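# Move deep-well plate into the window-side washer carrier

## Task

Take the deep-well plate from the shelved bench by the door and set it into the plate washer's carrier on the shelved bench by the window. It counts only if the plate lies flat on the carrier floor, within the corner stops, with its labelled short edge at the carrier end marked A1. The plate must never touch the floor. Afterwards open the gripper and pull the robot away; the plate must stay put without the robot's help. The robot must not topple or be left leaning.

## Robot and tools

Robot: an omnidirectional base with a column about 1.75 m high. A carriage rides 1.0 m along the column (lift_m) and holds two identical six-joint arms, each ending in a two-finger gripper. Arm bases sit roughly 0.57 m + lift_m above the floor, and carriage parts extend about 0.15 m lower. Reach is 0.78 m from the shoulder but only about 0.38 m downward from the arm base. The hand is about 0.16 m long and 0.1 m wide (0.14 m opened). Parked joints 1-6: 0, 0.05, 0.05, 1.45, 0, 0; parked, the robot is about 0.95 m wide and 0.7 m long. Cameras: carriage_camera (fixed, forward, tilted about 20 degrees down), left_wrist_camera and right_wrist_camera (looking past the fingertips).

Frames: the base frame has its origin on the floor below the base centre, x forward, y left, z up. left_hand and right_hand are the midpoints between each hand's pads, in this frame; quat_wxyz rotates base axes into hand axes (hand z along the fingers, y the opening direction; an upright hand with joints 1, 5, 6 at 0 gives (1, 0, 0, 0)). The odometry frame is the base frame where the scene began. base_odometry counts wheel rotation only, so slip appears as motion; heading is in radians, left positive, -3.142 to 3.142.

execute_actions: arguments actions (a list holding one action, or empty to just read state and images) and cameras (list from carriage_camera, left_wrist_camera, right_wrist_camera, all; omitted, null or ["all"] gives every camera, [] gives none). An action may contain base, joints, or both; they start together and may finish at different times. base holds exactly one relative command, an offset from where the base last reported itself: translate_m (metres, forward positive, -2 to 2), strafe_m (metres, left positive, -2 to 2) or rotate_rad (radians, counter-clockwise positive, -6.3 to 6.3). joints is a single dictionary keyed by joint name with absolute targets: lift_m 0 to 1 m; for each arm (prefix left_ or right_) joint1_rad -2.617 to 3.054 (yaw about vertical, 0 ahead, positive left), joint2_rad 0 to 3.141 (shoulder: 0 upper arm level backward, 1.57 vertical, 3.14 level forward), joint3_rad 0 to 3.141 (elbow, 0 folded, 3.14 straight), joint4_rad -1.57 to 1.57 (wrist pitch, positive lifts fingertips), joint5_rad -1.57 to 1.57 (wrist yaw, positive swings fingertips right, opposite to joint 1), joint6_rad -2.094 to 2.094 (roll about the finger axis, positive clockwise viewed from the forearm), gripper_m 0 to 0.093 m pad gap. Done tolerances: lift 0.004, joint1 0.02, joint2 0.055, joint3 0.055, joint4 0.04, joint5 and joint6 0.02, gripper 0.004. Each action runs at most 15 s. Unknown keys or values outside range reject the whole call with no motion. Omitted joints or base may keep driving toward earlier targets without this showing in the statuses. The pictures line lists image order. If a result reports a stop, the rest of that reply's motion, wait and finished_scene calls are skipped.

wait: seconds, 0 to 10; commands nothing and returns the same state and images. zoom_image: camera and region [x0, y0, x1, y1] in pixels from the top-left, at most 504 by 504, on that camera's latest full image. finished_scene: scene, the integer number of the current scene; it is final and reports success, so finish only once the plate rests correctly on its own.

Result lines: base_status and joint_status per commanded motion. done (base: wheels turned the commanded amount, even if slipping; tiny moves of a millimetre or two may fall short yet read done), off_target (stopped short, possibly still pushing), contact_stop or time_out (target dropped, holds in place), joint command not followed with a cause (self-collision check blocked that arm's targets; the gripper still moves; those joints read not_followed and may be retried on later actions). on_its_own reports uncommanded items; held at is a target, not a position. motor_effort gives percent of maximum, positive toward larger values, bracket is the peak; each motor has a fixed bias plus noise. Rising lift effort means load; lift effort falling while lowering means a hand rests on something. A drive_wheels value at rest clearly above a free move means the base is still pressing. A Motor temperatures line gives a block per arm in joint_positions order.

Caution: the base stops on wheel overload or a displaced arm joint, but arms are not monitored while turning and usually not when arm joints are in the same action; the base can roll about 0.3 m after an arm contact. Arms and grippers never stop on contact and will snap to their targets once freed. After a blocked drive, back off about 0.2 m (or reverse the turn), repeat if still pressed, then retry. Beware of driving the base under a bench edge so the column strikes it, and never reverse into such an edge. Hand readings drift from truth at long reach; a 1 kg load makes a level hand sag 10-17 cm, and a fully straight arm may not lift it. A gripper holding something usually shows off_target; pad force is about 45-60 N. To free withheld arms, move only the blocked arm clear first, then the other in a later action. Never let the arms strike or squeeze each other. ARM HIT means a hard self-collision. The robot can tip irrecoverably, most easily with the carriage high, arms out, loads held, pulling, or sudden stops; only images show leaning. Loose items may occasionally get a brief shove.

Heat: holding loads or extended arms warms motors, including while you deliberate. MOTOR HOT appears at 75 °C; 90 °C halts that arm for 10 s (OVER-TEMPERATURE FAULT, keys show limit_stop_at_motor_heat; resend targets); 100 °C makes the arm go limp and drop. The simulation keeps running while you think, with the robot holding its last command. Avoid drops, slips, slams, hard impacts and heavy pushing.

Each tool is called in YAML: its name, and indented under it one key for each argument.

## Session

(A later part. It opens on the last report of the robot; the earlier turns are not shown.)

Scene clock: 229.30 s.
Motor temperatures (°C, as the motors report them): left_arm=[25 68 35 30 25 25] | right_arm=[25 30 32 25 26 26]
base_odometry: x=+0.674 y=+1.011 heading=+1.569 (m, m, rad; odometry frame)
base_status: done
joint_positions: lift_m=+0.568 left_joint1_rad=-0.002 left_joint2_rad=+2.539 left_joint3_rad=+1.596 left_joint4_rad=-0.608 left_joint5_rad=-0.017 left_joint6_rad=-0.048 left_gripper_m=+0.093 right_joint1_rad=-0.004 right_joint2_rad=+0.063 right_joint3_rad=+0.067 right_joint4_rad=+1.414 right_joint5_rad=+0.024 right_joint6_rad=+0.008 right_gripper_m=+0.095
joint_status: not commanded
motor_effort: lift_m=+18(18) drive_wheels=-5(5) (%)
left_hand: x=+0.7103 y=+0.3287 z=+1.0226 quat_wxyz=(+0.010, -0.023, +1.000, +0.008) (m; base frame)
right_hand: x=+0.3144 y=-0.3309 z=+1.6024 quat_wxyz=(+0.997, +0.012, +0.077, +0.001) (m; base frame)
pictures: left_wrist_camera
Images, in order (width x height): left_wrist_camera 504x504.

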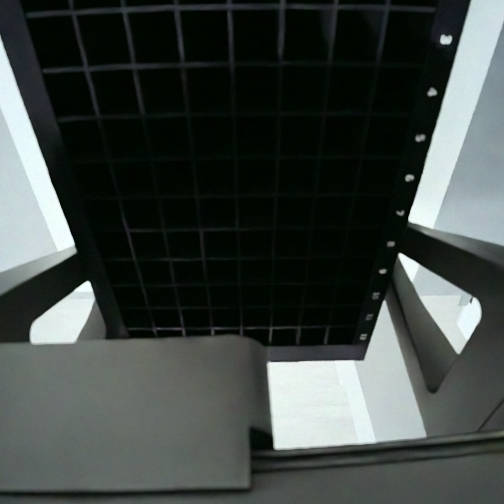

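execute_actions:
  actions:
    - {"base":{"strafe_m":0.005}}
  cameras: ["left_wrist_camera"]

execute_actions:
  actions:
    - {"joints":{"lift_m":0.63}}
  cameras: []

execute_actions:
  actions:
    - {"base":{"translate_m":-0.16},"joints":{"left_joint4_rad":-0.3}}
  cameras: ["left_wrist_camera"]

zoom_image:
  camera: "left_wrist_camera"
  region: [130,30,250,120]

zoom_image:
  camera: "left_wrist_camera"
  region: [250,30,370,120]

Scene clock: 236.57 s.
Motor temperatures (°C, as the motors report them): left_arm=[25 68 35 30 25 25] | right_arm=[25 30 32 25 26 26]
base_odometry: x=+0.669 y=+1.011 heading=+1.569 (m, m, rad; odometry frame)
base_status: done
joint_positions: lift_m=+0.568 left_joint1_rad=-0.002 left_joint2_rad=+2.539 left_joint3_rad=+1.596 left_joint4_rad=-0.608 left_joint5_rad=-0.009 left_joint6_rad=-0.048 left_gripper_m=+0.093 right_joint1_rad=-0.004 right_joint2_rad=+0.063 right_joint3_rad=+0.067 right_joint4_rad=+1.414 right_joint5_rad=+0.024 right_joint6_rad=+0.008 right_gripper_m=+0.095
joint_status: not commanded
motor_effort: lift_m=+19(18) drive_wheels=-4(8) (%)
left_hand: x=+0.7104 y=+0.3274 z=+1.0226 quat_wxyz=(+0.010, -0.023, +1.000, +0.004) (m; base frame)
right_hand: x=+0.3144 y=-0.3309 z=+1.6024 quat_wxyz=(+0.997, +0.012, +0.077, +0.001) (m; base frame)
pictures: left_wrist_camera
Images, in order (width x height): left_wrist_camera 504x504.

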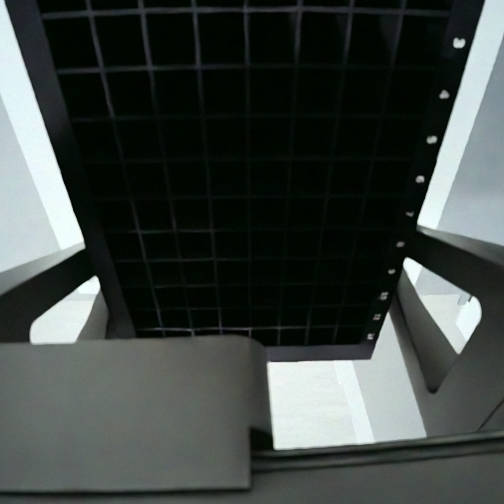

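Scene clock: 237.33 s.
Motor temperatures (°C, as the motors report them): left_arm=[25 69 35 30 25 25] | right_arm=[25 30 32 25 26 26]
base_odometry: x=+0.669 y=+1.011 heading=+1.569 (m, m, rad; odometry frame)
base_status: not commanded
joint_positions: lift_m=+0.630 left_joint1_rad=-0.002 left_joint2_rad=+2.537 left_joint3_rad=+1.596 left_joint4_rad=-0.607 left_joint5_rad=-0.009 left_joint6_rad=-0.048 left_gripper_m=+0.093 right_joint1_rad=-0.004 right_joint2_rad=+0.063 right_joint3_rad=+0.067 right_joint4_rad=+1.414 right_joint5_rad=+0.024 right_joint6_rad=+0.008 right_gripper_m=+0.095
joint_status: all done
motor_effort: lift_m=+19(22) drive_wheels=+3(4) (%)
left_hand: x=+0.7110 y=+0.3274 z=+1.0853 quat_wxyz=(+0.011, -0.023, +1.000, +0.004) (m; base frame)
right_hand: x=+0.3144 y=-0.3309 z=+1.6643 quat_wxyz=(+0.997, +0.012, +0.077, +0.001) (m; base frame)
pictures: none
No camera images: the call's "cameras" was empty. Leave "cameras" out to get every camera's image.

Scene clock: 239.33 s.
Motor temperatures (°C, as the motors report them): left_arm=[25 69 35 30 25 25] | right_arm=[25 30 32 25 26 26]
base_odometry: x=+0.669 y=+0.851 heading=+1.569 (m, m, rad; odometry frame)
base_status: done
joint_positions: lift_m=+0.630 left_joint1_rad=-0.002 left_joint2_rad=+2.537 left_joint3_rad=+1.596 left_joint4_rad=-0.300 left_joint5_rad=-0.008 left_joint6_rad=-0.048 left_gripper_m=+0.093 right_joint1_rad=-0.004 right_joint2_rad=+0.063 right_joint3_rad=+0.067 right_joint4_rad=+1.415 right_joint5_rad=+0.024 right_joint6_rad=+0.008 right_gripper_m=+0.095
joint_status: all done
motor_effort: lift_m=+19(19) drive_wheels=+1(8) (%)
left_hand: x=+0.7850 y=+0.3272 z=+1.0985 quat_wxyz=(+0.164, -0.023, +0.986, +0.000) (m; base frame)
right_hand: x=+0.3141 y=-0.3309 z=+1.6644 quat_wxyz=(+0.997, +0.012, +0.076, +0.001) (m; base frame)
pictures: left_wrist_camera
Images, in order (width x height): left_wrist_camera 504x504.

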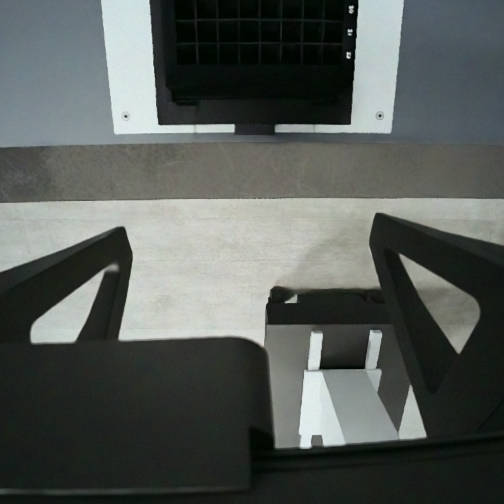

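Region (130, 30, 250, 120) of left_wrist_camera's 504x504 image, scaled by 4.200, with more detail than that image has; it fills the top 378 rows of this view, and the rest is white.

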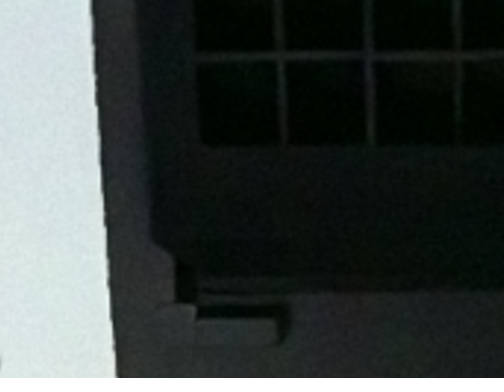

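Region (250, 30, 370, 120) of left_wrist_camera's 504x504 image, scaled by 4.200, with more detail than that image has; it fills the top 378 rows of this view, and the rest is white.

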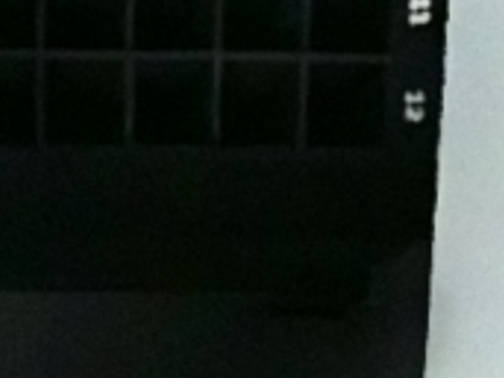

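execute_actions:
  actions:
    - {"base":{"translate_m":-0.05},"joints":{"left_joint2_rad":1.3,"left_joint3_rad":0.5,"left_joint4_rad":0.9,"left_joint6_rad":0,"lift_m":0.4}}
  cameras: ["left_wrist_camera","carriage_camera"]

Scene clock: 250.80 s.
Motor temperatures (°C, as the motors report them): left_arm=[25 70 35 31 25 25] | right_arm=[25 30 32 25 26 26]
base_odometry: x=+0.670 y=+0.801 heading=+1.568 (m, m, rad; odometry frame)
base_status: done
joint_positions: lift_m=+0.400 left_joint1_rad=-0.002 left_joint2_rad=+1.302 left_joint3_rad=+0.508 left_joint4_rad=+0.902 left_joint5_rad=-0.008 left_joint6_rad=-0.006 left_gripper_m=+0.093 right_joint1_rad=-0.004 right_joint2_rad=+0.063 right_joint3_rad=+0.067 right_joint4_rad=+1.414 right_joint5_rad=+0.024 right_joint6_rad=+0.008 right_gripper_m=+0.095
joint_status: all done
motor_effort: lift_m=+19(18) drive_wheels=-2(6) (%)
left_hand: x=+0.6843 y=+0.3273 z=+1.2618 quat_wxyz=(+0.744, -0.004, +0.668, +0.000) (m; base frame)
right_hand: x=+0.3142 y=-0.3309 z=+1.4344 quat_wxyz=(+0.997, +0.012, +0.076, +0.001) (m; base frame)
pictures: carriage_camera, left_wrist_camera
Images, in order (width x height): carriage_camera 504x504, left_wrist_camera 504x504.

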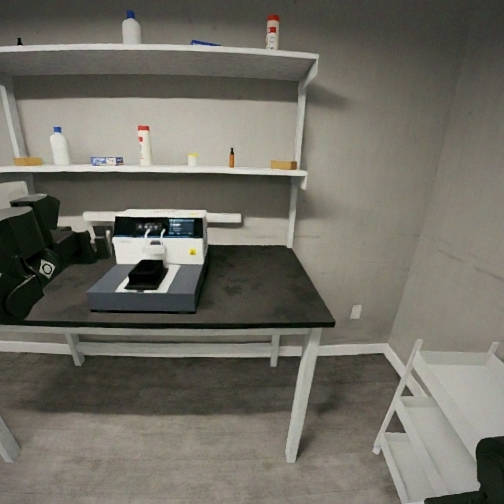

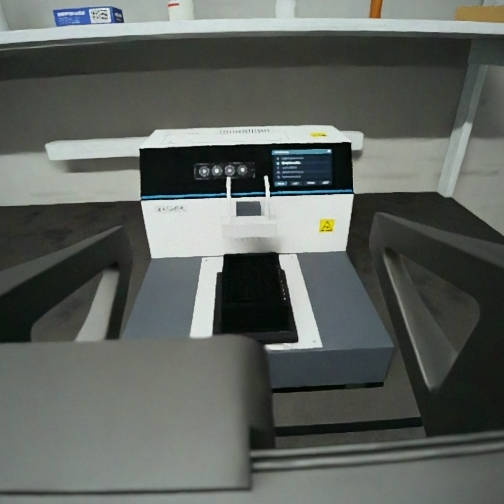

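execute_actions:
  actions:
    - {"joints":{"lift_m":0.21}}
  cameras: ["left_wrist_camera","carriage_camera"]

zoom_image:
  camera: "left_wrist_camera"
  region: [180,120,340,240]

zoom_image:
  camera: "carriage_camera"
  region: [100,200,190,260]

Scene clock: 256.23 s.
Motor temperatures (°C, as the motors report them): left_arm=[25 67 36 33 25 25] | right_arm=[25 30 32 25 26 26]
base_odometry: x=+0.670 y=+0.801 heading=+1.568 (m, m, rad; odometry frame)
base_status: not commanded
joint_positions: lift_m=+0.210 left_joint1_rad=-0.002 left_joint2_rad=+1.302 left_joint3_rad=+0.508 left_joint4_rad=+0.905 left_joint5_rad=-0.008 left_joint6_rad=-0.006 left_gripper_m=+0.093 right_joint1_rad=-0.004 right_joint2_rad=+0.063 right_joint3_rad=+0.067 right_joint4_rad=+1.414 right_joint5_rad=+0.024 right_joint6_rad=+0.008 right_gripper_m=+0.095
joint_status: all done
motor_effort: lift_m=+18(19) drive_wheels=+0(2) (%)
left_hand: x=+0.6843 y=+0.3273 z=+1.0725 quat_wxyz=(+0.745, -0.004, +0.667, +0.000) (m; base frame)
right_hand: x=+0.3143 y=-0.3309 z=+1.2444 quat_wxyz=(+0.997, +0.012, +0.076, +0.001) (m; base frame)
pictures: carriage_camera, left_wrist_camera
Images, in order (width x height): carriage_camera 504x504, left_wrist_camera 504x504.

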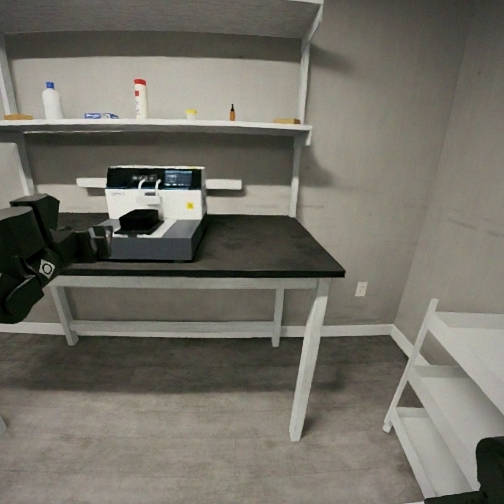

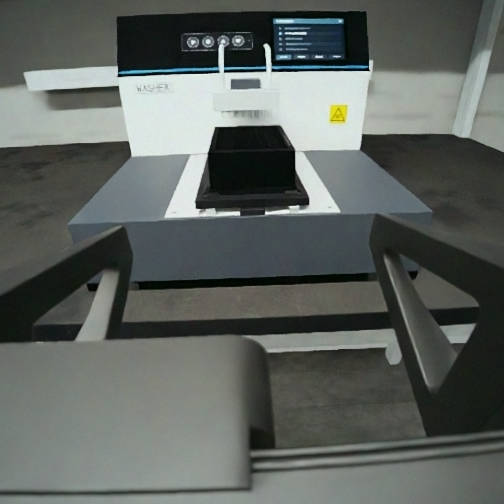

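Region (180, 120, 340, 240) of left_wrist_camera's 504x504 image, scaled by 3.150, with more detail than that image has; it fills the top 378 rows of this view, and the rest is white.

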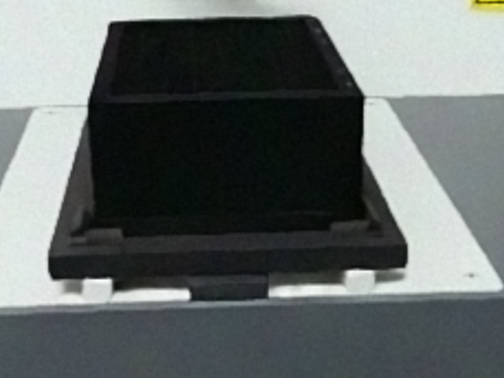

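Region (100, 200, 190, 260) of carriage_camera's 504x504 image, scaled by 5.600, with more detail than that image has.

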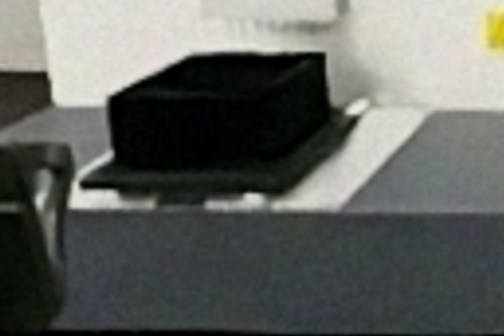

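The plate looks seated between the stops, level with the carrier.

execute_actions:
  actions:
    - {"base":{"translate_m":-0.2},"joints":{"left_joint2_rad":0.05,"left_joint3_rad":0.05,"left_joint4_rad":1.45}}
  cameras: []

finished_scene:
  scene: 1

Scene clock: 263.90 s.
Motor temperatures (°C, as the motors report them): left_arm=[25 63 36 34 25 25] | right_arm=[25 30 32 25 26 26]
base_odometry: x=+0.669 y=+0.601 heading=+1.568 (m, m, rad; odometry frame)
base_status: done
joint_positions: lift_m=+0.210 left_joint1_rad=-0.002 left_joint2_rad=+0.057 left_joint3_rad=+0.070 left_joint4_rad=+1.454 left_joint5_rad=-0.008 left_joint6_rad=-0.006 left_gripper_m=+0.093 right_joint1_rad=-0.004 right_joint2_rad=+0.063 right_joint3_rad=+0.067 right_joint4_rad=+1.415 right_joint5_rad=+0.024 right_joint6_rad=+0.008 right_gripper_m=+0.095
joint_status: all done
motor_effort: lift_m=+19(18) drive_wheels=-1(7) (%)
left_hand: x=+0.3016 y=+0.3279 z=+1.2467 quat_wxyz=(+0.999, -0.004, +0.052, -0.004) (m; base frame)
right_hand: x=+0.3141 y=-0.3309 z=+1.2444 quat_wxyz=(+0.997, +0.012, +0.076, +0.001) (m; base frame)
pictures: none
No camera images: the call's "cameras" was empty. Leave "cameras" out to get every camera's image.

The scene is finished: the task was done.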